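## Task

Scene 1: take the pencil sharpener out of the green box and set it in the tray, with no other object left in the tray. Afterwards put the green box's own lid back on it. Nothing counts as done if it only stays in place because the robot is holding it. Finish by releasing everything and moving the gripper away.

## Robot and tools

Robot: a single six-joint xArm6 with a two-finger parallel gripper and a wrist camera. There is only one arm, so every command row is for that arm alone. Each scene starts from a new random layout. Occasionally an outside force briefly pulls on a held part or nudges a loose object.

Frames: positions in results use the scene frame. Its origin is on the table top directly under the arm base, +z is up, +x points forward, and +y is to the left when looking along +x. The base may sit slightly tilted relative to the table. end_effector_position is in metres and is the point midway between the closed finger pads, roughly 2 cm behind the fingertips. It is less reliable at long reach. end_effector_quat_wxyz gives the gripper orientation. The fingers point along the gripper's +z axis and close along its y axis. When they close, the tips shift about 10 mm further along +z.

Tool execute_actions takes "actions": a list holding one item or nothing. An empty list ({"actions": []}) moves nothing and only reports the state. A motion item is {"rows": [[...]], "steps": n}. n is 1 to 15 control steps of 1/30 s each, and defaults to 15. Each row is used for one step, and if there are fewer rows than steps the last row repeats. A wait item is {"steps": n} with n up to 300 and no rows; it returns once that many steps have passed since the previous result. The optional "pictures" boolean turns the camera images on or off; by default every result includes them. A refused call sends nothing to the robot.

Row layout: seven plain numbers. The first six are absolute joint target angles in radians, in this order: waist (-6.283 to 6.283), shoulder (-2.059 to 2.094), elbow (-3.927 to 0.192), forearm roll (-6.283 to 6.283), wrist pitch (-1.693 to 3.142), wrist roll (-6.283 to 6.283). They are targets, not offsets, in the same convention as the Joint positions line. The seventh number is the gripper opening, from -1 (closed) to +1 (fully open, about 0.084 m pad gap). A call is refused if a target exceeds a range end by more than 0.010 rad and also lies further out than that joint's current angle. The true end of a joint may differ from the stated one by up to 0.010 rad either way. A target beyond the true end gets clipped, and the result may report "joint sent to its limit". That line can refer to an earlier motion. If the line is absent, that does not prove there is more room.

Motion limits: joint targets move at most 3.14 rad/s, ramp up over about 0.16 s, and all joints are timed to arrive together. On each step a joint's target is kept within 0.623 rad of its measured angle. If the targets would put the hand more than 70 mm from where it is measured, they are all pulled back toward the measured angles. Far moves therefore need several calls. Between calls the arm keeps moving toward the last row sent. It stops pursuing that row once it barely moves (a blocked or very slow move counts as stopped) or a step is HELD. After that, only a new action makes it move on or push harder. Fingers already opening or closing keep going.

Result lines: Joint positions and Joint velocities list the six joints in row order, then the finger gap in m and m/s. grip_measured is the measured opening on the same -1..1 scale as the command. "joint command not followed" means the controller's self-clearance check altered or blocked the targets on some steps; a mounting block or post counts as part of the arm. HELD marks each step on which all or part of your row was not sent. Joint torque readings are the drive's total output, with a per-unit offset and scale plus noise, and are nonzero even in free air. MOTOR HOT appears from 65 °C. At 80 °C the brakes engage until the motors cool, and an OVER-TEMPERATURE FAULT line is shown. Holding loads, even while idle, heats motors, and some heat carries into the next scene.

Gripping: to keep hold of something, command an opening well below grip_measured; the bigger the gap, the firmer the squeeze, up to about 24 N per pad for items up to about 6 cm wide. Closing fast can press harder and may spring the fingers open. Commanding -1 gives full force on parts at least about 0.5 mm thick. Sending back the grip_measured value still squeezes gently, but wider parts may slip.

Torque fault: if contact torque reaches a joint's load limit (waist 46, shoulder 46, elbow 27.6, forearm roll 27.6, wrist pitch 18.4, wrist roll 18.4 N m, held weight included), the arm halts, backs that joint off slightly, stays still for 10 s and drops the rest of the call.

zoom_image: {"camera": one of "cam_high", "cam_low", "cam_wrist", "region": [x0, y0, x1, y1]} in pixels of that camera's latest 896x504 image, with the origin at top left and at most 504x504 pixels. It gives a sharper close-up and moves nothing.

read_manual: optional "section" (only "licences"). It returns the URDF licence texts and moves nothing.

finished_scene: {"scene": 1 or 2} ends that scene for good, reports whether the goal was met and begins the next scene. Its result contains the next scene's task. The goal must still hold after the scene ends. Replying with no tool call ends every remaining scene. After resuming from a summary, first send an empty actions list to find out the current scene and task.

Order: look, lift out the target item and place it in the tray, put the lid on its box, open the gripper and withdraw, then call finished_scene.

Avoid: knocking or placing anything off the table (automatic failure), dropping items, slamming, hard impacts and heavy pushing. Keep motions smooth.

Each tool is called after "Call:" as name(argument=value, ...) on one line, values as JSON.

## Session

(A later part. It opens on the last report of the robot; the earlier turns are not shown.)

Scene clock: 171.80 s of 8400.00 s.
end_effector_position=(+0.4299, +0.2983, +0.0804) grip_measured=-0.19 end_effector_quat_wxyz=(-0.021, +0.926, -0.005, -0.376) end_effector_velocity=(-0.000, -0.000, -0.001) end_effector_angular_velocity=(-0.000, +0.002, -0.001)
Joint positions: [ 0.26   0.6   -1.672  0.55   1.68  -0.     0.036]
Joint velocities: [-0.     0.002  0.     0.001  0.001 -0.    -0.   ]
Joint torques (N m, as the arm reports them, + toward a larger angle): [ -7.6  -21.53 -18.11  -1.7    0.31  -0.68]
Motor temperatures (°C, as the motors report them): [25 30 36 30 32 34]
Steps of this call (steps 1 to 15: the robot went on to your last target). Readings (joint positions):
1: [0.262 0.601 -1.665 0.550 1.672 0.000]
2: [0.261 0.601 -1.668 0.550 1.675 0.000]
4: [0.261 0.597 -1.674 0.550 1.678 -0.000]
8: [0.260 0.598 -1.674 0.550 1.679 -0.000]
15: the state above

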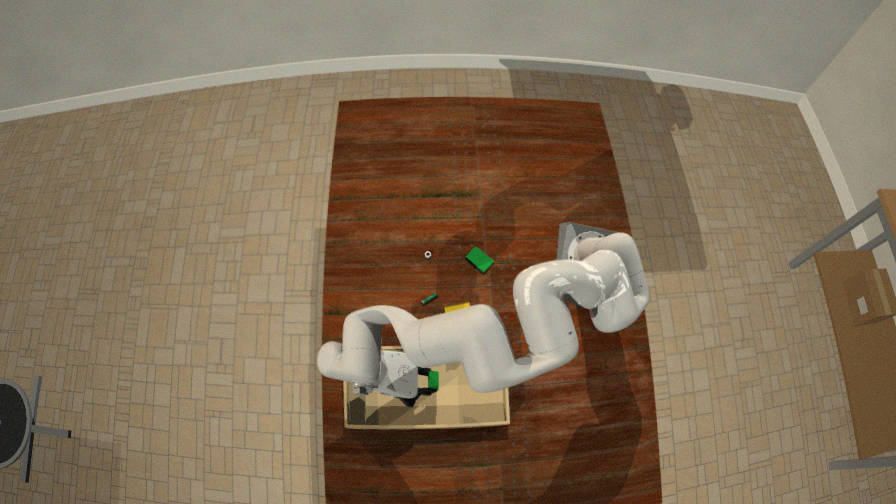

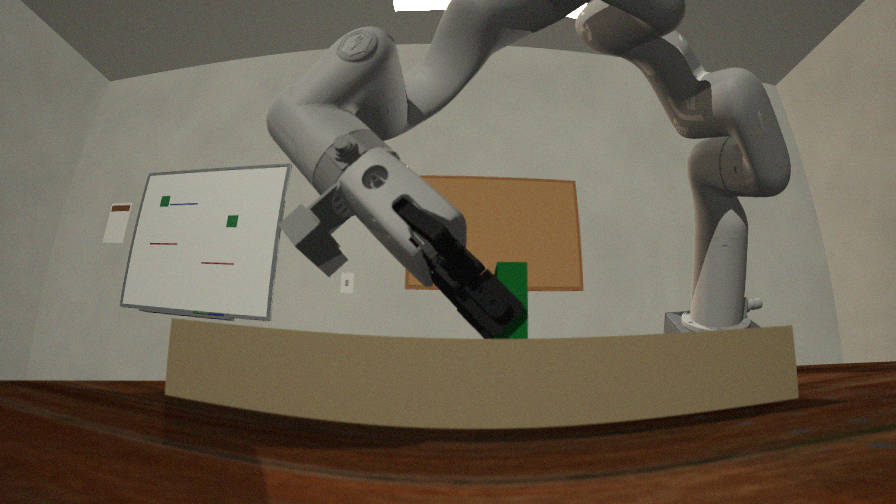

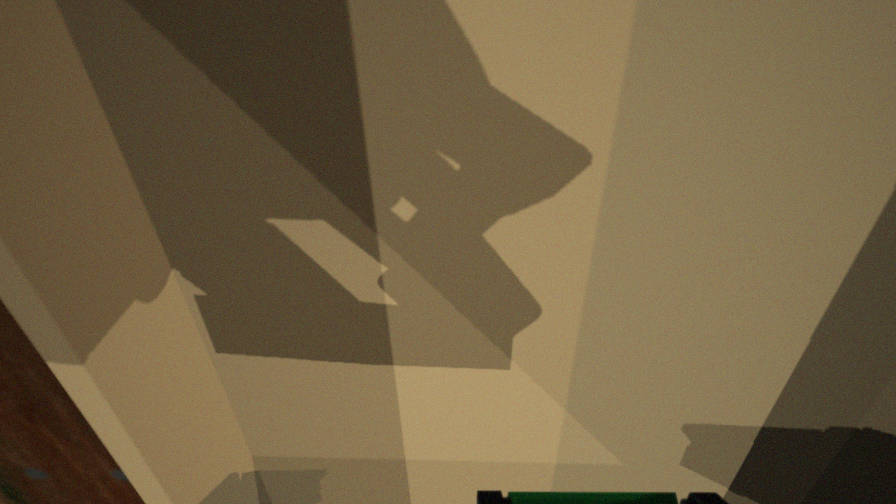

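Call:
execute_actions(actions=[{"rows":[[0.27,0.62,-1.672,0.55,1.70,0,-0.7],[0.27,0.63,-1.672,0.55,1.71,0,-0.7],[0.28,0.64,-1.672,0.55,1.72,0,-0.7],[0.28,0.65,-1.672,0.55,1.735,0,-0.7],[0.285,0.66,-1.672,0.55,1.75,0,-0.7],[0.29,0.67,-1.672,0.55,1.77,0,-0.7],[0.295,0.68,-1.672,0.55,1.79,0,-0.7],[0.30,0.69,-1.672,0.55,1.815,0,-0.7],[0.305,0.70,-1.672,0.55,1.84,0,-0.7],[0.31,0.71,-1.672,0.55,1.865,0,-0.7],[0.315,0.72,-1.672,0.55,1.89,0,-0.7],[0.32,0.735,-1.672,0.55,1.915,0,-0.7],[0.325,0.745,-1.672,0.55,1.94,0,-0.7],[0.33,0.76,-1.672,0.55,1.97,0,-0.7]]}], pictures=false)

Call:
execute_actions(actions=[{"steps":20}])

Scene clock: 178.20 s of 8400.00 s.
end_effector_position=(+0.3474, +0.2906, +0.0601) grip_measured=-0.19 end_effector_quat_wxyz=(-0.004, +0.844, -0.011, -0.536) end_effector_velocity=(-0.224, -0.025, +0.006) end_effector_angular_velocity=(-0.093, +1.076, -0.004)
Joint positions: [ 0.318  0.728 -1.672  0.55   1.904 -0.     0.036]
Joint velocities: [ 0.143  0.344  0.004  0.001  0.717  0.001 -0.   ]
Joint torques (N m, as the arm reports them, + toward a larger angle): [ -7.27 -20.7  -15.03  -1.83   0.98  -0.73]
Motor temperatures (°C, as the motors report them): [25 31 37 30 32 34]
Steps of this call (steps 1 to 15: the robot went on to your last target; steps 16 to 90: nothing new was sent; then 2.90 s passed at rest; steps 91 to 105: all 15 steps of this action). Readings (joint positions):
91: [0.260 0.600 -1.672 0.550 1.681 0.000]
92: [0.261 0.603 -1.673 0.550 1.685 -0.000]
94: [0.268 0.618 -1.674 0.550 1.700 -0.000]
98: [0.285 0.659 -1.671 0.550 1.751 0.000]
105: the state above

Scene clock: 178.87 s of 8400.00 s.
end_effector_position=(+0.3278, +0.2880, +0.0617) grip_measured=-0.19 end_effector_quat_wxyz=(-0.001, +0.817, -0.014, -0.576) end_effector_velocity=(-0.001, -0.000, -0.001) end_effector_angular_velocity=(-0.002, +0.004, -0.001)
Joint positions: [ 0.33   0.76  -1.672  0.55   1.97  -0.     0.036]
Joint velocities: [ 0.001  0.002  0.001  0.     0.     0.001 -0.   ]
Joint torques (N m, as the arm reports them, + toward a larger angle): [ -6.93 -21.1  -14.92  -1.77   1.37  -0.76]
Motor temperatures (°C, as the motors report them): [25 31 37 30 32 34]
Steps of this call (steps 1 to 20: the robot went on to your last target). Readings (joint positions):
1: [0.322 0.739 -1.672 0.550 1.926 -0.000]
2: [0.326 0.748 -1.671 0.550 1.942 0.000]
4: [0.329 0.758 -1.670 0.550 1.959 0.000]
8: [0.329 0.758 -1.673 0.550 1.968 -0.000]
20: the state above

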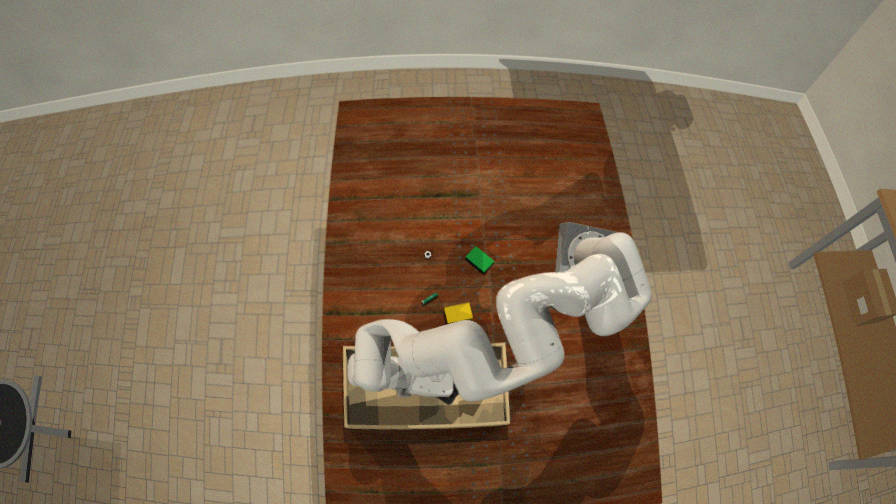

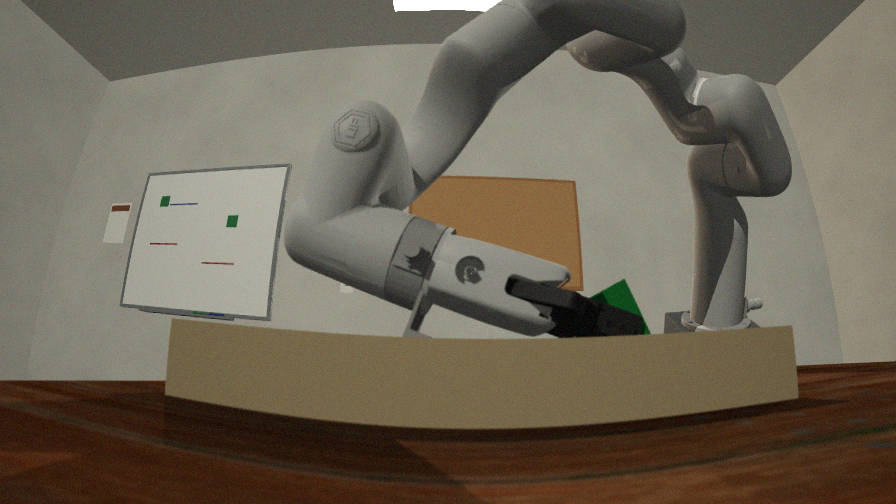

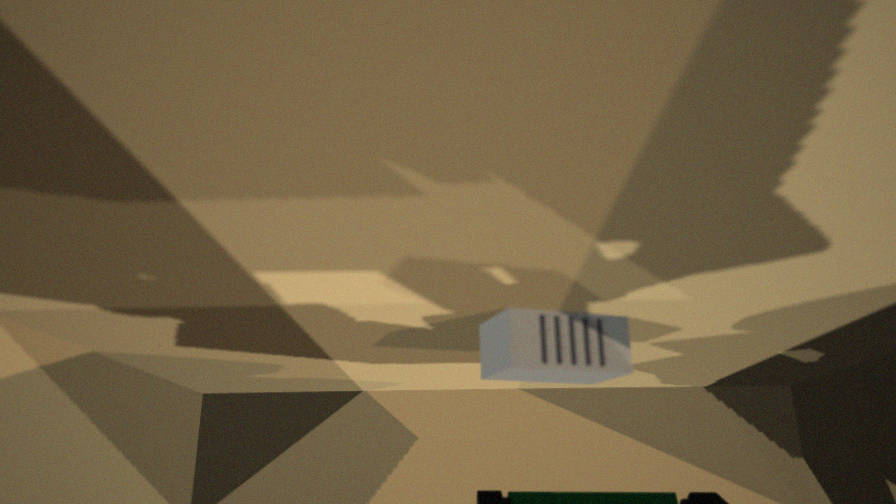

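Poured. Retrace the path back.

Call:
execute_actions(actions=[{"rows":[[0.28,0.55,-1.672,0.55,1.8,0,-0.7]]}], pictures=false)

Call:
execute_actions(actions=[{"rows":[[0.15,0.25,-1.3,0.4,1.2,0.2,-0.7]]}], pictures=false)

Call:
execute_actions(actions=[{"rows":[[-0.162,0.15,-0.65,0.076,-0.2,0.6,-0.7]]}], pictures=false)

Call:
execute_actions(actions=[{"steps":35}], pictures=false)

Call:
execute_actions(actions=[{"rows":[[-0.2,0.55,-0.25,0.076,-1.05,0.72,-0.7]]}], pictures=false)

Call:
execute_actions(actions=[{"steps":20}], pictures=false)

Call:
execute_actions(actions=[{"rows":[[-0.178,0.75,-0.273,0.076,-1.145,0.72,-0.7]]}], pictures=false)

Call:
execute_actions(actions=[{"rows":[[-0.17,0.77,-0.285,0.076,-1.145,0.72,-0.7],[-0.17,0.77,-0.285,0.076,-1.145,0.72,-0.7],[-0.17,0.77,-0.285,0.076,-1.145,0.72,-0.7],[-0.17,0.77,-0.285,0.076,-1.145,0.72,-0.7],[-0.163,0.788,-0.295,0.076,-1.145,0.72,-0.7]]}], pictures=false)

Call:
execute_actions(actions=[{"rows":[[-0.163,0.788,-0.295,0.076,-1.145,0.72,1]]}], pictures=false)

Call:
execute_actions(actions=[{"rows":[[-0.225,0.55,-0.2,0.076,-1.1,0.72,1]]}], pictures=false)

Call:
execute_actions(actions=[{"rows":[[-0.35,-0.1,-0.33,0.3,-0.4,0.3,0.5]]}], pictures=false)

Call:
execute_actions(actions=[{"steps":20}], pictures=false)

Call:
execute_actions(actions=[{"rows":[[-0.35,-0.1,-0.33,0.85,0.66,-0.40,0.5]]}], pictures=false)

Call:
execute_actions(actions=[{"steps":20}], pictures=false)

Call:
execute_actions(actions=[{"rows":[[-0.32,0.0,-0.33,0.94,0.57,-0.40,0.5]]}])

Scene clock: 193.87 s of 8400.00 s.
end_effector_position=(+0.4015, +0.3149, +0.1110) grip_measured=-0.19 end_effector_quat_wxyz=(-0.021, +0.908, +0.016, -0.419) end_effector_velocity=(+0.001, -0.002, -0.005) end_effector_angular_velocity=(-0.004, -0.007, -0.004)
Joint positions: [ 0.281  0.554 -1.669  0.55   1.802  0.     0.036]
Joint velocities: [-0.     0.004  0.006 -0.001 -0.015 -0.    -0.   ]
Joint torques (N m, as the arm reports them, + toward a larger angle): [ -7.15 -22.89 -19.7   -1.45   0.55  -0.77]
Motor temperatures (°C, as the motors report them): [25 31 36 30 32 34]
Steps of this call (steps 1 to 15: the robot went on to your last target; steps 16 to 90: nothing new was sent; then 11.50 s passed at rest; steps 91 to 105: all 15 steps of this action). Readings (joint positions):
91: [0.330 0.760 -1.672 0.550 1.969 -0.000]
92: [0.329 0.754 -1.670 0.550 1.963 0.000]
94: [0.318 0.710 -1.663 0.550 1.920 0.000]
98: [0.287 0.578 -1.680 0.550 1.829 -0.000]
105: the state above

Scene clock: 194.37 s of 8400.00 s.
end_effector_position=(+0.4916, +0.2204, +0.1348) grip_measured=-0.19 end_effector_quat_wxyz=(+0.057, +0.981, -0.123, -0.135) end_effector_velocity=(+0.018, -0.035, -0.003) end_effector_angular_velocity=(-0.088, -0.176, -0.070)
Joint positions: [ 0.152  0.256 -1.311  0.404  1.217  0.195  0.036]
Joint velocities: [-0.019 -0.078  0.151 -0.05  -0.233  0.078  0.   ]
Joint torques (N m, as the arm reports them, + toward a larger angle): [ -5.37 -16.07 -19.2   -1.65  -0.39  -0.67]
Motor temperatures (°C, as the motors report them): [25 31 36 30 32 34]
Steps of this call (steps 1 to 15: all 15 steps of this action). Readings (joint positions):
1: [0.281 0.554 -1.669 0.549 1.800 0.000]
2: [0.280 0.550 -1.664 0.547 1.792 0.003]
4: [0.269 0.522 -1.627 0.530 1.733 0.023]
8: [0.211 0.393 -1.474 0.468 1.484 0.106]
15: the state above

Scene clock: 194.87 s of 8400.00 s.
end_effector_position=(+0.4779, +0.0269, +0.1104) grip_measured=-0.19 end_effector_quat_wxyz=(+0.161, +0.938, -0.304, +0.031) end_effector_velocity=(+0.058, -0.401, +0.040) end_effector_angular_velocity=(-0.697, -1.415, -0.354)
Joint positions: [-0.051  0.188 -0.882  0.191  0.649  0.458  0.036]
Joint velocities: [-0.496 -0.166  1.035 -0.511 -2.111  0.631  0.   ]
Joint torques (N m, as the arm reports them, + toward a larger angle): [ -6.48 -15.8  -18.26  -1.62  -2.05  -0.78]
Motor temperatures (°C, as the motors report them): [25 31 36 30 32 34]
Steps of this call (steps 1 to 15: all 15 steps of this action). Readings (joint positions):
1: [0.151 0.254 -1.306 0.402 1.210 0.197]
2: [0.149 0.252 -1.297 0.397 1.198 0.204]
4: [0.125 0.241 -1.247 0.370 1.144 0.238]
8: [0.060 0.225 -1.113 0.306 1.008 0.317]
15: the state above

Scene clock: 196.03 s of 8400.00 s.
end_effector_position=(+0.5528, -0.0308, +0.1937) grip_measured=-0.19 end_effector_quat_wxyz=(+0.124, +0.875, -0.295, +0.364) end_effector_velocity=(+0.001, +0.001, +0.001) end_effector_angular_velocity=(+0.000, -0.002, +0.001)
Joint positions: [-0.162  0.15  -0.65   0.076 -0.2    0.6    0.036]
Joint velocities: [ 0.    -0.001 -0.001 -0.001 -0.     0.002 -0.   ]
Joint torques (N m, as the arm reports them, + toward a larger angle): [ -5.91 -13.55 -16.82  -0.65  -1.97  -0.71]
Motor temperatures (°C, as the motors report them): [25 31 36 30 32 34]
Steps of this call (steps 1 to 30: the robot went on to your last target; steps 31 to 35: nothing new was sent). Readings (joint positions):
1: [-0.068 0.183 -0.847 0.174 0.574 0.479]
2: [-0.084 0.177 -0.813 0.157 0.491 0.500]
4: [-0.114 0.167 -0.751 0.127 0.308 0.537]
8: [-0.149 0.154 -0.679 0.090 -0.029 0.582]
35: the state above
The arm was judged still, so your last target was given up. Only a new action makes it travel on or press farther. Fingers that are still opening or closing keep moving.

Scene clock: 196.53 s of 8400.00 s.
end_effector_position=(+0.4226, -0.0861, +0.0945) grip_measured=-0.19 end_effector_quat_wxyz=(+0.131, +0.848, -0.339, +0.385) end_effector_velocity=(-0.358, -0.043, -0.094) end_effector_angular_velocity=(-0.049, -0.347, -0.097)
Joint positions: [-0.192  0.462 -0.338  0.076 -0.838  0.693  0.036]
Joint velocities: [-0.077  0.806  0.809  0.001 -1.881  0.238  0.   ]
Joint torques (N m, as the arm reports them, + toward a larger angle): [ -4.85 -13.33  -7.59  -0.07  -1.7   -0.63]
Motor temperatures (°C, as the motors report them): [25 31 36 30 32 34]
Steps of this call (steps 1 to 15: all 15 steps of this action). Readings (joint positions):
1: [-0.162 0.150 -0.650 0.076 -0.201 0.600]
2: [-0.162 0.154 -0.647 0.076 -0.209 0.602]
4: [-0.165 0.184 -0.618 0.076 -0.265 0.612]
8: [-0.174 0.279 -0.521 0.076 -0.419 0.639]
15: the state above

Scene clock: 197.20 s of 8400.00 s.
end_effector_position=(+0.3843, -0.0875, +0.0896) grip_measured=-0.19 end_effector_quat_wxyz=(+0.127, +0.838, -0.344, +0.404) end_effector_velocity=(-0.001, -0.000, -0.001) end_effector_angular_velocity=(+0.001, +0.002, -0.002)
Joint positions: [-0.2    0.55  -0.25   0.076 -1.05   0.72   0.036]
Joint velocities: [-0.001  0.001  0.002 -0.001 -0.001  0.001  0.   ]
Joint torques (N m, as the arm reports them, + toward a larger angle): [ -4.69 -10.93  -2.91   0.04  -1.88  -0.77]
Motor temperatures (°C, as the motors report them): [25 31 36 30 32 34]
Steps of this call (steps 1 to 20: the robot went on to your last target). Readings (joint positions):
1: [-0.194 0.488 -0.312 0.076 -0.898 0.701]
2: [-0.196 0.510 -0.290 0.076 -0.948 0.707]
4: [-0.199 0.537 -0.262 0.076 -1.011 0.715]
8: [-0.200 0.547 -0.254 0.076 -1.044 0.719]
20: the state above

Scene clock: 197.70 s of 8400.00 s.
end_effector_position=(+0.3480, -0.0963, +0.0417) grip_measured=-0.19 end_effector_quat_wxyz=(+0.141, +0.853, -0.345, +0.366) end_effector_velocity=(-0.001, +0.000, -0.001) end_effector_angular_velocity=(-0.000, +0.001, +0.002)
Joint positions: [-0.178  0.748 -0.273  0.076 -1.145  0.72   0.036]
Joint velocities: [ 0.001  0.006 -0.001 -0.    -0.005 -0.    -0.   ]
Joint torques (N m, as the arm reports them, + toward a larger angle): [ -4.93 -10.78   0.84   0.08  -1.91  -0.73]
Motor temperatures (°C, as the motors report them): [25 31 36 30 32 34]
Steps of this call (steps 1 to 15: all 15 steps of this action). Readings (joint positions):
1: [-0.200 0.550 -0.250 0.076 -1.050 0.720]
2: [-0.199 0.556 -0.252 0.076 -1.055 0.720]
4: [-0.193 0.609 -0.260 0.076 -1.082 0.720]
8: [-0.180 0.734 -0.268 0.076 -1.133 0.720]
15: the state above

Scene clock: 198.20 s of 8400.00 s.
end_effector_position=(+0.3459, -0.0961, +0.0292) grip_measured=-0.19 end_effector_quat_wxyz=(+0.142, +0.858, -0.341, +0.357) end_effector_velocity=(+0.001, +0.000, -0.000) end_effector_angular_velocity=(+0.000, -0.001, +0.002)
Joint positions: [-0.163  0.788 -0.295  0.076 -1.145  0.72   0.036]
Joint velocities: [ 0.002  0.001 -0.003 -0.     0.     0.     0.   ]
Joint torques (N m, as the arm reports them, + toward a larger angle): [ -4.7  -10.89   1.19  -0.03  -1.9   -0.7 ]
Motor temperatures (°C, as the motors report them): [25 31 36 30 32 34]
Steps of this call (steps 1 to 15: all 15 steps of this action). Readings (joint positions):
1: [-0.178 0.749 -0.274 0.076 -1.145 0.720]
2: [-0.176 0.753 -0.276 0.076 -1.145 0.720]
4: [-0.173 0.763 -0.281 0.076 -1.145 0.720]
8: [-0.166 0.781 -0.291 0.076 -1.145 0.720]
15: the state above

Scene clock: 198.70 s of 8400.00 s.
end_effector_position=(+0.3458, -0.0961, +0.0290) grip_measured=+1.00 end_effector_quat_wxyz=(+0.142, +0.858, -0.341, +0.357) end_effector_velocity=(+0.000, +0.000, +0.000) end_effector_angular_velocity=(+0.001, -0.000, -0.001)
Joint positions: [-0.163  0.788 -0.295  0.076 -1.145  0.72   0.084]
Joint velocities: [ 0.    -0.001  0.    -0.     0.001  0.001  0.   ]
Joint torques (N m, as the arm reports them, + toward a larger angle): [ -4.82 -10.96   1.14  -0.08  -1.84  -0.75]
Motor temperatures (°C, as the motors report them): [25 31 36 30 32 34]
Steps of this call (steps 1 to 15: all 15 steps of this action). Readings (joint positions):
1: [-0.163 0.788 -0.295 0.076 -1.145 0.720]
2: [-0.163 0.788 -0.295 0.076 -1.145 0.720]
4: [-0.163 0.788 -0.295 0.076 -1.145 0.720]
8: [-0.163 0.788 -0.295 0.076 -1.145 0.720]
15: the state above

Scene clock: 199.20 s of 8400.00 s.
end_effector_position=(+0.3646, -0.0922, +0.0949) grip_measured=+1.00 end_effector_quat_wxyz=(+0.132, +0.833, -0.352, +0.406) end_effector_velocity=(+0.000, +0.000, +0.002) end_effector_angular_velocity=(+0.000, -0.002, -0.001)
Joint positions: [-0.225  0.552 -0.2    0.076 -1.1    0.72   0.084]
Joint velocities: [-0.003 -0.008  0.004 -0.002  0.003  0.    -0.   ]
Joint torques (N m, as the arm reports them, + toward a larger angle): [ -4.45 -10.25  -2.12  -0.06  -1.84  -0.72]
Motor temperatures (°C, as the motors report them): [25 31 36 30 32 34]
Steps of this call (steps 1 to 15: all 15 steps of this action). Readings (joint positions):
1: [-0.163 0.787 -0.295 0.076 -1.145 0.720]
2: [-0.165 0.781 -0.292 0.076 -1.143 0.720]
4: [-0.179 0.727 -0.268 0.076 -1.131 0.720]
8: [-0.218 0.574 -0.213 0.076 -1.107 0.720]
15: the state above

Scene clock: 199.70 s of 8400.00 s.
end_effector_position=(+0.4411, -0.1214, +0.2512) grip_measured=+0.49 end_effector_quat_wxyz=(+0.200, +0.812, -0.326, +0.441) end_effector_velocity=(+0.086, +0.025, +0.358) end_effector_angular_velocity=(-0.116, -0.094, +0.063)
Joint positions: [-0.334 -0.014 -0.314  0.27  -0.497  0.356  0.065]
Joint velocities: [-0.216 -1.141 -0.232  0.379  1.187 -0.7    0.   ]
Joint torques (N m, as the arm reports them, + toward a larger angle): [ -3.37  -3.01 -11.62  -1.51  -2.3   -0.56]
Motor temperatures (°C, as the motors report them): [25 31 36 30 32 34]
Steps of this call (steps 1 to 15: all 15 steps of this action). Readings (joint positions):
1: [-0.225 0.551 -0.200 0.076 -1.099 0.719]
2: [-0.226 0.545 -0.202 0.079 -1.091 0.714]
4: [-0.237 0.491 -0.213 0.099 -1.032 0.675]
8: [-0.273 0.303 -0.253 0.163 -0.841 0.557]
15: the state above

Scene clock: 200.37 s of 8400.00 s.
end_effector_position=(+0.4448, -0.1190, +0.2755) grip_measured=+0.49 end_effector_quat_wxyz=(+0.201, +0.813, -0.323, +0.441) end_effector_velocity=(+0.001, +0.000, +0.002) end_effector_angular_velocity=(-0.001, -0.003, +0.001)
Joint positions: [-0.35  -0.1   -0.33   0.3   -0.4    0.3    0.065]
Joint velocities: [-0.    -0.003 -0.001 -0.     0.    -0.    -0.   ]
Joint torques (N m, as the arm reports them, + toward a larger angle): [ -3.98  -8.64 -17.07  -0.86  -2.01  -0.67]
Motor temperatures (°C, as the motors report them): [25 31 36 30 32 34]
Steps of this call (steps 1 to 20: the robot went on to your last target). Readings (joint positions):
1: [-0.340 -0.048 -0.321 0.281 -0.463 0.336]
2: [-0.344 -0.070 -0.326 0.289 -0.439 0.322]
4: [-0.348 -0.090 -0.329 0.296 -0.415 0.309]
8: [-0.349 -0.096 -0.328 0.299 -0.402 0.302]
20: the state above

Scene clock: 200.87 s of 8400.00 s.
end_effector_position=(+0.3305, -0.0876, +0.1351) grip_measured=+0.49 end_effector_quat_wxyz=(+0.111, +0.923, -0.349, +0.121) end_effector_velocity=(-0.226, +0.313, -0.275) end_effector_angular_velocity=(+1.558, +0.939, +0.213)
Joint positions: [-0.35  -0.1   -0.33   0.725  0.316 -0.235  0.065]
Joint velocities: [ 0.002 -0.001 -0.001  0.65   1.804 -0.862 -0.   ]
Joint torques (N m, as the arm reports them, + toward a larger angle): [ -3.65  -8.35 -16.19  -1.64  -2.12  -0.6 ]
Motor temperatures (°C, as the motors report them): [25 31 36 30 32 34]
Steps of this call (steps 1 to 15: all 15 steps of this action). Readings (joint positions):
1: [-0.350 -0.100 -0.330 0.301 -0.399 0.299]
2: [-0.350 -0.100 -0.330 0.307 -0.391 0.291]
4: [-0.350 -0.101 -0.332 0.358 -0.333 0.232]
8: [-0.350 -0.100 -0.329 0.537 -0.104 0.013]
15: the state above

Scene clock: 201.53 s of 8400.00 s.
end_effector_position=(+0.2934, -0.0158, +0.0963) grip_measured=+0.49 end_effector_quat_wxyz=(-0.015, +0.945, -0.327, +0.004) end_effector_velocity=(-0.000, +0.001, -0.000) end_effector_angular_velocity=(+0.002, +0.000, +0.001)
Joint positions: [-0.35  -0.1   -0.33   0.85   0.66  -0.4    0.065]
Joint velocities: [ 0.001 -0.001  0.001  0.001  0.002 -0.001 -0.   ]
Joint torques (N m, as the arm reports them, + toward a larger angle): [ -3.47  -7.74 -15.31  -1.78  -1.34  -0.7 ]
Motor temperatures (°C, as the motors report them): [25 31 36 30 32 34]
Steps of this call (steps 1 to 20: the robot went on to your last target). Readings (joint positions):
1: [-0.350 -0.100 -0.330 0.747 0.376 -0.264]
2: [-0.350 -0.100 -0.330 0.769 0.437 -0.293]
4: [-0.350 -0.100 -0.329 0.808 0.546 -0.345]
8: [-0.350 -0.100 -0.330 0.844 0.643 -0.392]
20: the state above

Scene clock: 202.03 s of 8400.00 s.
end_effector_position=(+0.2840, -0.0295, +0.0731) grip_measured=+0.49 end_effector_quat_wxyz=(-0.001, +0.929, -0.369, +0.003) end_effector_velocity=(-0.002, -0.000, -0.002) end_effector_angular_velocity=(+0.000, +0.003, -0.004)
Joint positions: [-0.32  -0.001 -0.33   0.94   0.57  -0.4    0.065]
Joint velocities: [ 0.001  0.004  0.002  0.003 -0.003 -0.    -0.   ]
Joint torques (N m, as the arm reports them, + toward a larger angle): [ -3.84  -8.23 -13.55  -1.78  -1.3   -0.67]
Motor temperatures (°C, as the motors report them): [25 31 36 30 32 34]
Steps of this call (steps 1 to 15: all 15 steps of this action). Readings (joint positions):
1: [-0.350 -0.100 -0.330 0.851 0.659 -0.400]
2: [-0.348 -0.094 -0.331 0.857 0.652 -0.400]
4: [-0.335 -0.052 -0.332 0.895 0.614 -0.400]
8: [-0.322 -0.004 -0.328 0.934 0.577 -0.400]
15: the state above

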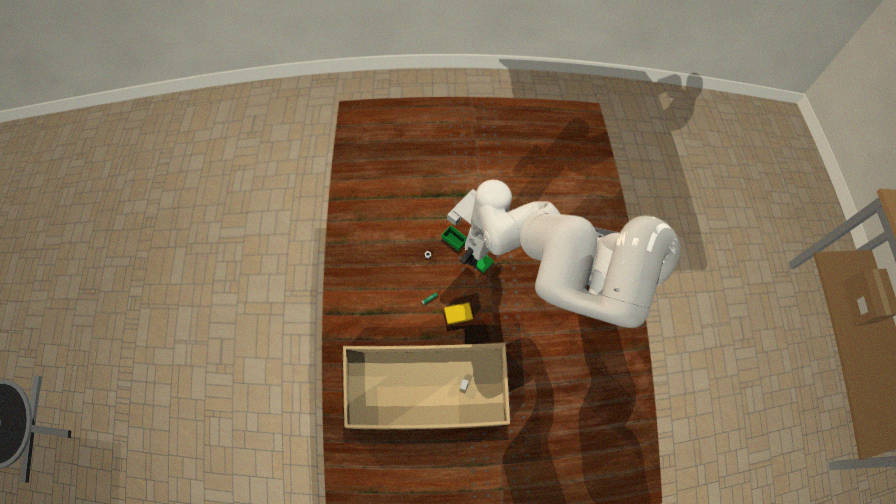

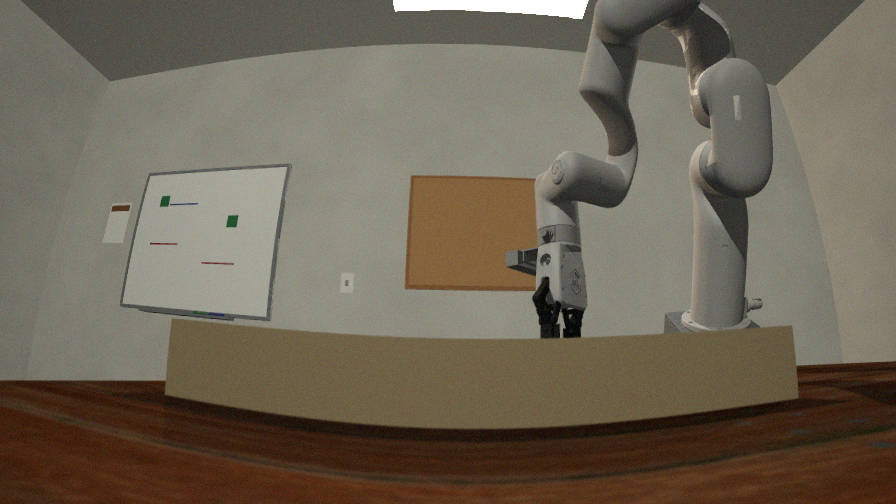

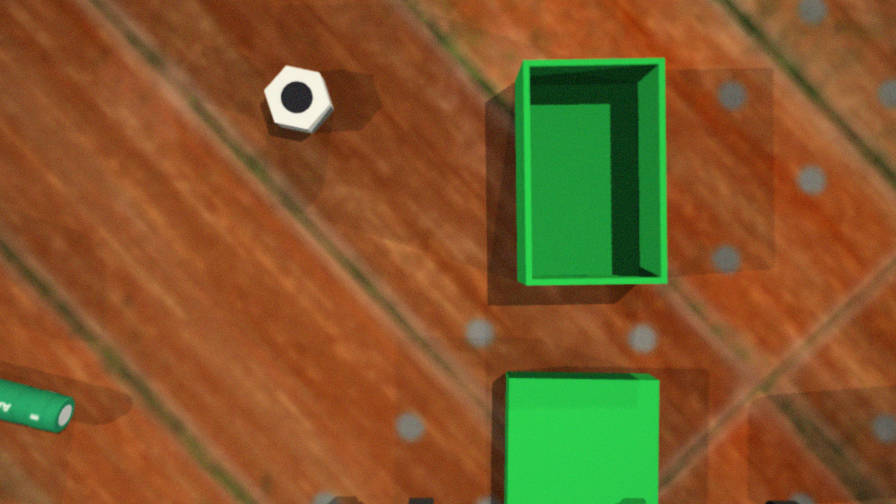

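Call:
execute_actions(actions=[{"rows":[[-0.26,0.125,-0.365,1.10,0.515,-0.53,0.5],[-0.26,0.125,-0.365,1.10,0.515,-0.53,0.5],[-0.26,0.125,-0.365,1.10,0.515,-0.53,0.5],[-0.26,0.125,-0.365,1.10,0.515,-0.53,0.5],[-0.26,0.125,-0.365,1.10,0.515,-0.53,0.5],[-0.225,0.205,-0.394,1.22,0.483,-0.615,0.5]]}], pictures=false)

Call:
execute_actions(actions=[{"steps":10}], pictures=false)

Call:
execute_actions(actions=[{"rows":[[-0.225,0.205,-0.394,1.22,0.483,-0.615,-0.4]]}], pictures=false)

Call:
execute_actions(actions=[{"rows":[[-0.32,0.0,-0.33,0.94,0.57,-0.40,-0.4]]}], pictures=false)

Call:
execute_actions(actions=[{"rows":[[-0.447,0.278,-0.619,0.835,0.608,-0.42,-0.4]]}], pictures=false)

Call:
execute_actions(actions=[{"rows":[[-0.43,0.31,-0.629,0.871,0.591,-0.443,-0.4]]}])

Scene clock: 216.83 s of 8400.00 s.
end_effector_position=(+0.2809, -0.0341, +0.0274) grip_measured=+0.49 end_effector_quat_wxyz=(-0.001, +0.929, -0.371, +0.001) end_effector_velocity=(+0.009, -0.002, -0.001) end_effector_angular_velocity=(-0.011, -0.023, +0.006)
Joint positions: [-0.226  0.203 -0.393  1.216  0.484 -0.612  0.065]
Joint velocities: [ 0.011  0.016 -0.019  0.047 -0.017 -0.036  0.   ]
Joint torques (N m, as the arm reports them, + toward a larger angle): [ -4.55 -10.12  -9.54  -1.96  -1.19  -0.63]
Motor temperatures (°C, as the motors report them): [25 30 35 30 32 34]
Steps of this call (steps 1 to 15: the robot went on to your last target; steps 16 to 90: nothing new was sent; then 11.30 s passed at rest; steps 91 to 105: all 15 steps of this action). Readings (joint positions):
91: [-0.320 0.000 -0.330 0.941 0.570 -0.401]
92: [-0.317 0.005 -0.332 0.948 0.567 -0.407]
94: [-0.298 0.045 -0.345 1.001 0.548 -0.450]
98: [-0.254 0.139 -0.370 1.122 0.510 -0.544]
105: the state above

Scene clock: 217.17 s of 8400.00 s.
end_effector_position=(+0.2810, -0.0342, +0.0270) grip_measured=+0.49 end_effector_quat_wxyz=(-0.001, +0.928, -0.371, +0.001) end_effector_velocity=(+0.000, +0.000, -0.000) end_effector_angular_velocity=(+0.000, +0.000, -0.000)
Joint positions: [-0.225  0.205 -0.394  1.22   0.483 -0.615  0.065]
Joint velocities: [ 0.001  0.001 -0.001  0.001  0.    -0.    -0.   ]
Joint torques (N m, as the arm reports them, + toward a larger angle): [ -4.59 -10.12  -9.65  -1.65  -1.29  -0.71]
Motor temperatures (°C, as the motors report them): [25 30 35 30 32 34]
Steps of this call (steps 1 to 10: the robot went on to your last target). Readings (joint positions):
1: [-0.226 0.203 -0.394 1.217 0.484 -0.613]
2: [-0.226 0.203 -0.394 1.218 0.483 -0.614]
4: [-0.225 0.204 -0.394 1.219 0.483 -0.614]
8: [-0.225 0.204 -0.394 1.220 0.483 -0.615]
10: the state above

Scene clock: 217.67 s of 8400.00 s.
end_effector_position=(+0.2810, -0.0343, +0.0270) grip_measured=-0.09 end_effector_quat_wxyz=(-0.001, +0.928, -0.371, +0.001) end_effector_velocity=(+0.001, -0.000, +0.000) end_effector_angular_velocity=(-0.001, -0.002, -0.004)
Joint positions: [-0.225  0.205 -0.394  1.22   0.483 -0.615  0.04 ]
Joint velocities: [-0.001 -0.001 -0.     0.001 -0.     0.003  0.   ]
Joint torques (N m, as the arm reports them, + toward a larger angle): [-4.15 -9.38 -9.47 -1.6  -1.16 -0.76]
Motor temperatures (°C, as the motors report them): [25 30 35 30 32 34]
Steps of this call (steps 1 to 15: all 15 steps of this action). Readings (joint positions):
1: [-0.225 0.205 -0.394 1.220 0.483 -0.615]
2: [-0.225 0.205 -0.394 1.220 0.483 -0.615]
4: [-0.225 0.205 -0.394 1.220 0.483 -0.615]
8: [-0.225 0.205 -0.394 1.220 0.483 -0.615]
15: the state above

Scene clock: 218.17 s of 8400.00 s.
end_effector_position=(+0.2832, -0.0294, +0.0722) grip_measured=-0.09 end_effector_quat_wxyz=(-0.001, +0.929, -0.370, +0.002) end_effector_velocity=(-0.001, +0.000, +0.002) end_effector_angular_velocity=(-0.000, +0.005, -0.002)
Joint positions: [-0.319  0.002 -0.33   0.942  0.57  -0.401  0.04 ]
Joint velocities: [-0.005 -0.007  0.002 -0.019  0.006  0.015 -0.   ]
Joint torques (N m, as the arm reports them, + toward a larger angle): [ -3.6   -8.18 -13.5   -1.57  -1.37  -0.67]
Motor temperatures (°C, as the motors report them): [25 30 35 30 32 34]
Steps of this call (steps 1 to 15: all 15 steps of this action). Readings (joint positions):
1: [-0.225 0.204 -0.394 1.219 0.483 -0.614]
2: [-0.227 0.200 -0.392 1.212 0.486 -0.608]
4: [-0.246 0.161 -0.377 1.154 0.505 -0.563]
8: [-0.307 0.027 -0.341 0.982 0.556 -0.433]
15: the state above

Scene clock: 218.67 s of 8400.00 s.
end_effector_position=(+0.3404, -0.0966, +0.0715) grip_measured=-0.09 end_effector_quat_wxyz=(+0.001, +0.929, -0.371, +0.000) end_effector_velocity=(+0.008, -0.004, +0.003) end_effector_angular_velocity=(-0.004, -0.007, +0.009)
Joint positions: [-0.446  0.276 -0.616  0.836  0.608 -0.42   0.04 ]
Joint velocities: [-0.005  0.01  -0.024 -0.009  0.004 -0.001 -0.   ]
Joint torques (N m, as the arm reports them, + toward a larger angle): [ -5.49 -12.22 -14.84  -1.76  -1.32  -0.7 ]
Motor temperatures (°C, as the motors report them): [25 30 35 30 32 34]
Steps of this call (steps 1 to 15: all 15 steps of this action). Readings (joint positions):
1: [-0.320 0.002 -0.330 0.941 0.570 -0.401]
2: [-0.323 0.008 -0.337 0.938 0.571 -0.402]
4: [-0.347 0.061 -0.391 0.917 0.580 -0.407]
8: [-0.424 0.229 -0.569 0.855 0.600 -0.417]
15: the state above

Scene clock: 219.17 s of 8400.00 s.
end_effector_position=(+0.3424, -0.0974, +0.0621) grip_measured=-0.09 end_effector_quat_wxyz=(+0.001, +0.929, -0.371, +0.000) end_effector_velocity=(+0.001, -0.000, +0.000) end_effector_angular_velocity=(-0.001, -0.002, -0.001)
Joint positions: [-0.43   0.31  -0.629  0.871  0.591 -0.443  0.04 ]
Joint velocities: [-0.     0.    -0.001  0.001 -0.001  0.    -0.   ]
Joint torques (N m, as the arm reports them, + toward a larger angle): [ -5.58 -12.35 -14.35  -1.6   -1.4   -0.74]
Motor temperatures (°C, as the motors report them): [25 30 35 30 32 34]
Steps of this call (steps 1 to 15: all 15 steps of this action). Readings (joint positions):
1: [-0.446 0.277 -0.617 0.836 0.607 -0.420]
2: [-0.443 0.281 -0.619 0.842 0.604 -0.425]
4: [-0.435 0.297 -0.625 0.858 0.597 -0.435]
8: [-0.430 0.309 -0.627 0.869 0.592 -0.442]
15: the state above

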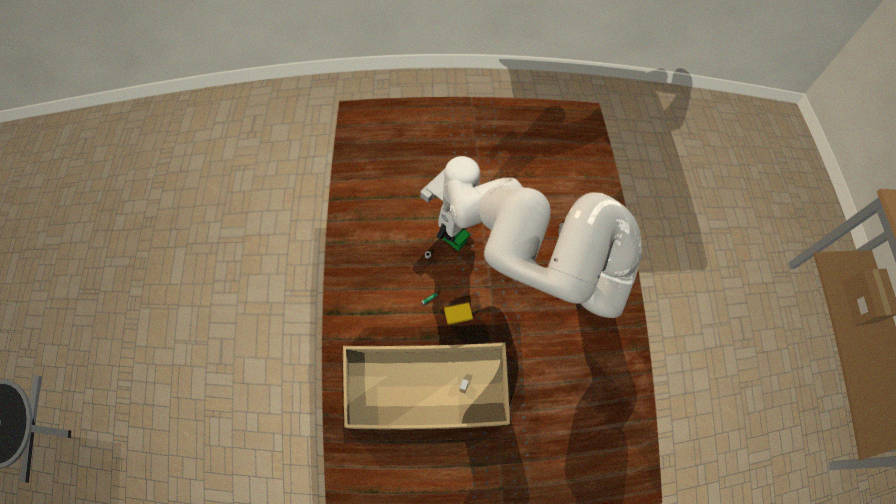

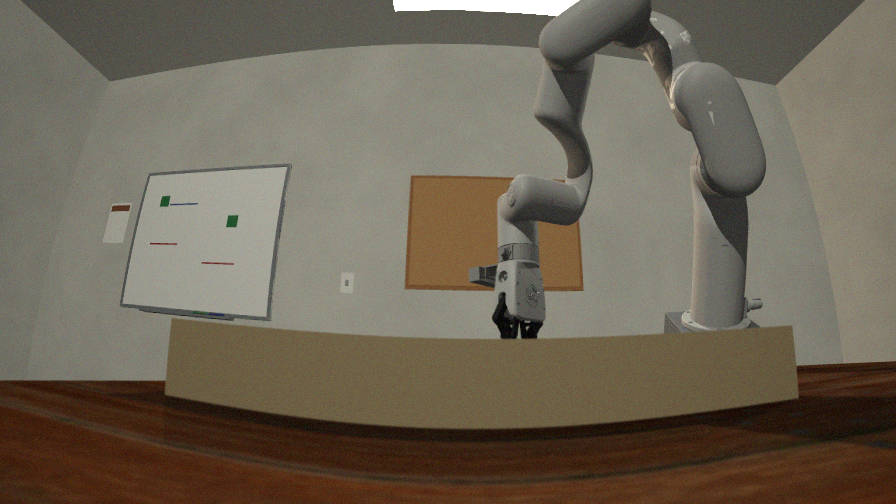

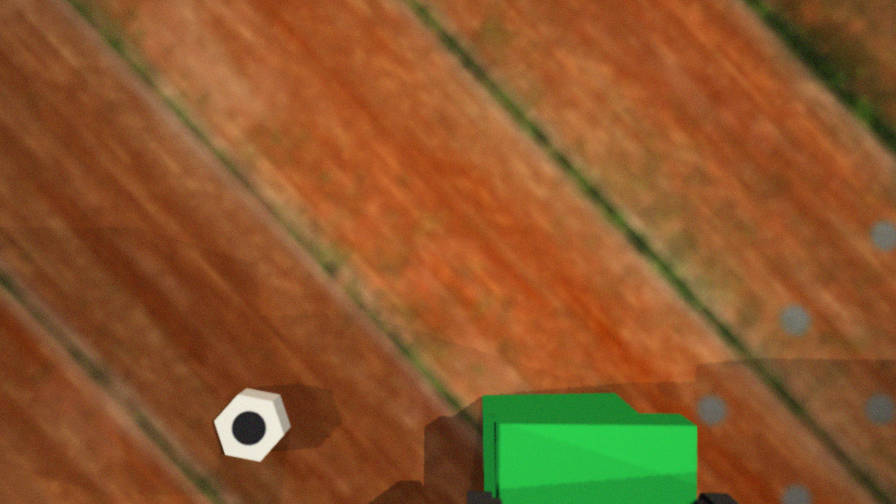

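Call:
execute_actions(actions=[{"rows":[[-0.412,0.323,-0.633,0.89,0.583,-0.445,-0.4]]}])

Call:
zoom_image(camera="cam_wrist", region=[450, 370, 750, 504])

Scene clock: 229.03 s of 8400.00 s.
end_effector_position=(+0.3438, -0.0941, +0.0563) grip_measured=-0.09 end_effector_quat_wxyz=(+0.001, +0.928, -0.372, -0.001) end_effector_velocity=(-0.001, -0.000, -0.001) end_effector_angular_velocity=(+0.000, +0.001, -0.001)
Joint positions: [-0.412  0.323 -0.633  0.89   0.583 -0.445  0.04 ]
Joint velocities: [-0.     0.002  0.     0.001 -0.001 -0.001  0.   ]
Joint torques (N m, as the arm reports them, + toward a larger angle): [ -5.74 -12.54 -13.97  -1.74  -1.24  -0.74]
Motor temperatures (°C, as the motors report them): [25 30 35 30 32 34]
Steps of this call (steps 1 to 15: the robot went on to your last target; steps 16 to 90: nothing new was sent; then 6.37 s passed at rest; steps 91 to 105: all 15 steps of this action). Readings (joint positions):
91: [-0.430 0.310 -0.629 0.872 0.591 -0.443]
92: [-0.426 0.313 -0.630 0.876 0.589 -0.443]
94: [-0.418 0.319 -0.632 0.884 0.586 -0.444]
98: [-0.413 0.323 -0.633 0.889 0.583 -0.445]
105: the state above

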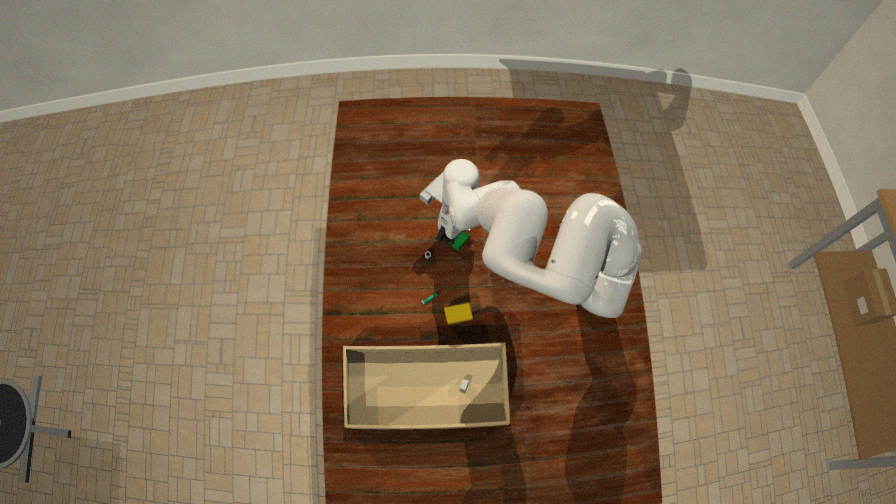

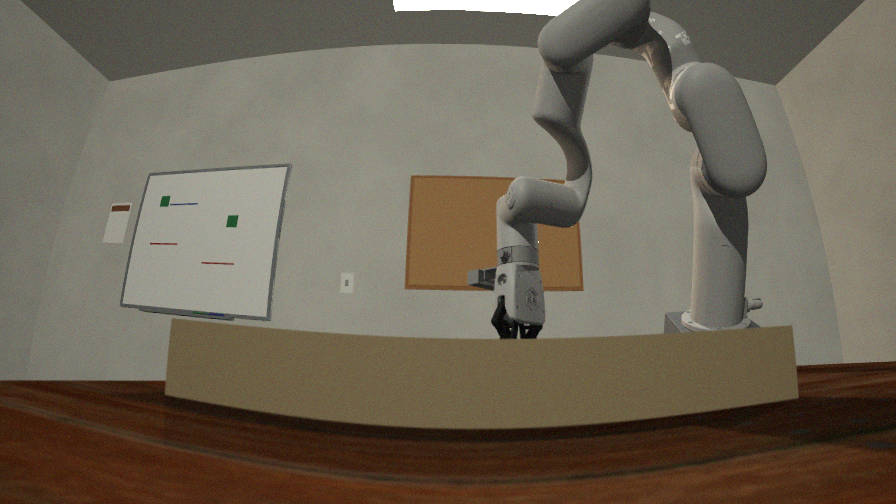

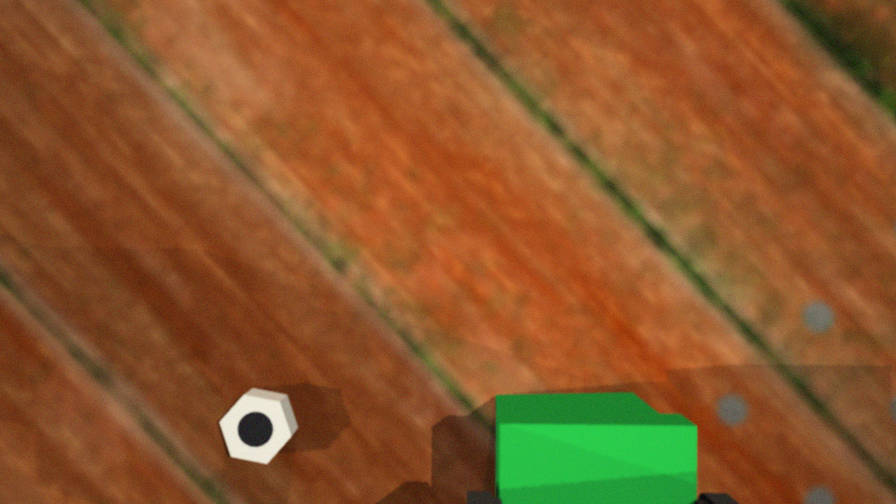

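Region (450, 370, 750, 504) of cam_wrist's 896x504 image, scaled by 1.680, with more detail than that image has; it fills the top 225 rows of this view, and the rest is white.

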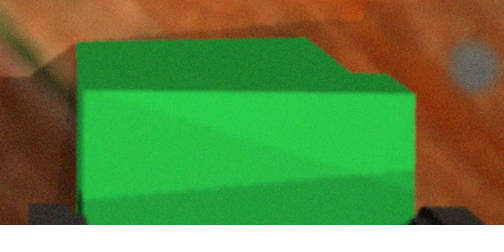

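Call:
execute_actions(actions=[{"rows":[[-0.408,0.329,-0.634,0.898,0.579,-0.45,-0.4],[-0.406,0.333,-0.635,0.903,0.577,-0.453,-0.4],[-0.404,0.337,-0.636,0.908,0.575,-0.456,-0.4],[-0.402,0.341,-0.637,0.913,0.573,-0.46,-0.4],[-0.399,0.345,-0.638,0.919,0.570,-0.463,-0.4],[-0.397,0.349,-0.639,0.924,0.568,-0.467,-0.4],[-0.395,0.353,-0.640,0.929,0.566,-0.47,-0.4],[-0.392,0.357,-0.641,0.935,0.563,-0.474,-0.4],[-0.390,0.361,-0.642,0.94,0.561,-0.478,-0.4],[-0.387,0.365,-0.6435,0.946,0.558,-0.482,-0.4],[-0.385,0.368,-0.6445,0.95,0.556,-0.485,-0.4]]}], pictures=false)

Call:
execute_actions(actions=[{"steps":10}])

Scene clock: 237.70 s of 8400.00 s.
end_effector_position=(+0.3426, -0.0932, +0.0414) grip_measured=-0.09 end_effector_quat_wxyz=(+0.001, +0.928, -0.372, -0.002) end_effector_velocity=(+0.012, -0.004, +0.001) end_effector_angular_velocity=(-0.018, -0.028, +0.009)
Joint positions: [-0.386  0.367 -0.643  0.947  0.558 -0.483  0.04 ]
Joint velocities: [ 0.01   0.011 -0.019  0.036 -0.024 -0.027 -0.   ]
Joint torques (N m, as the arm reports them, + toward a larger angle): [ -5.46 -13.01 -13.21  -1.78  -1.23  -0.66]
Motor temperatures (°C, as the motors report them): [25 30 35 30 32 34]
Steps of this call (steps 1 to 15: the robot went on to your last target; steps 16 to 90: nothing new was sent; then 5.17 s passed at rest; steps 91 to 105: all 15 steps of this action). Readings (joint positions):
91: [-0.412 0.323 -0.633 0.890 0.583 -0.445]
92: [-0.411 0.324 -0.633 0.892 0.582 -0.446]
94: [-0.408 0.330 -0.635 0.899 0.579 -0.451]
98: [-0.400 0.345 -0.638 0.919 0.570 -0.463]
105: the state above

Scene clock: 238.03 s of 8400.00 s.
end_effector_position=(+0.3436, -0.0936, +0.0415) grip_measured=-0.09 end_effector_quat_wxyz=(+0.001, +0.928, -0.372, -0.001) end_effector_velocity=(+0.001, +0.000, -0.000) end_effector_angular_velocity=(-0.000, -0.001, +0.001)
Joint positions: [-0.385  0.368 -0.644  0.95   0.556 -0.485  0.04 ]
Joint velocities: [ 0.001  0.001 -0.001  0.001 -0.    -0.001 -0.   ]
Joint torques (N m, as the arm reports them, + toward a larger angle): [ -5.69 -12.88 -12.79  -1.78  -1.34  -0.68]
Motor temperatures (°C, as the motors report them): [25 30 35 30 32 34]
Steps of this call (steps 1 to 10: the robot went on to your last target). Readings (joint positions):
1: [-0.386 0.367 -0.643 0.948 0.557 -0.484]
2: [-0.385 0.367 -0.644 0.949 0.557 -0.484]
4: [-0.385 0.368 -0.644 0.950 0.556 -0.485]
8: [-0.385 0.368 -0.644 0.950 0.556 -0.485]
10: the state above

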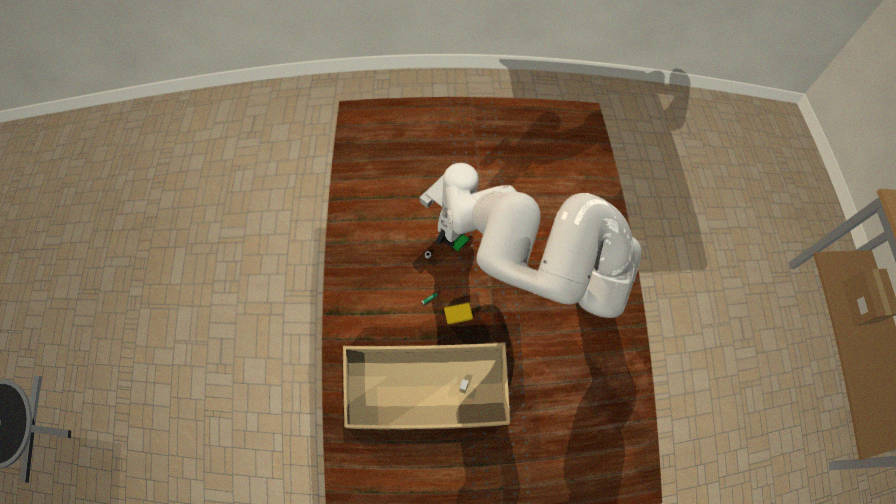

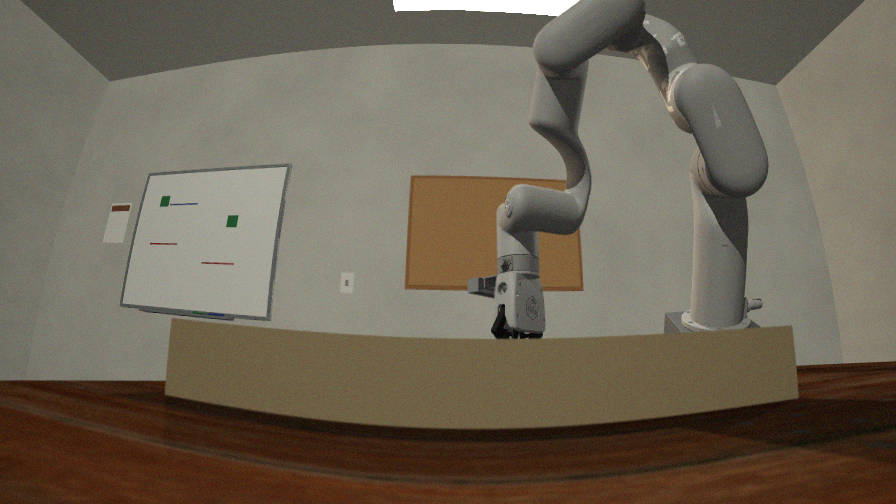

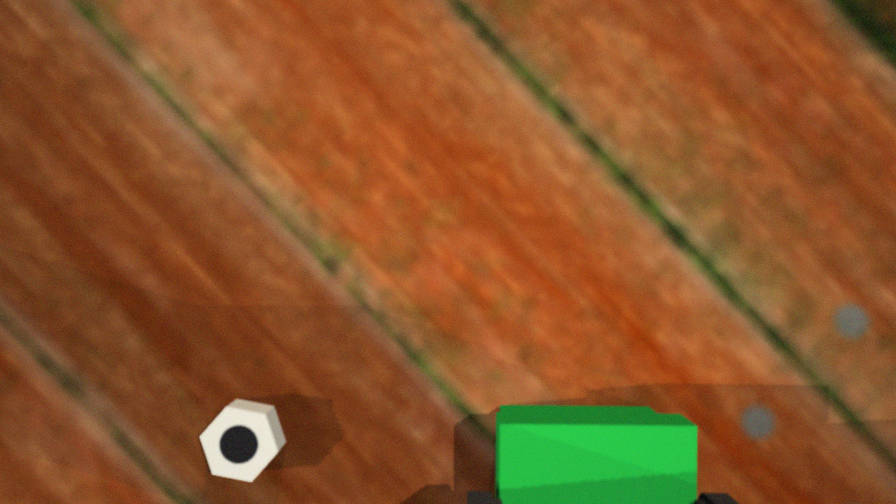

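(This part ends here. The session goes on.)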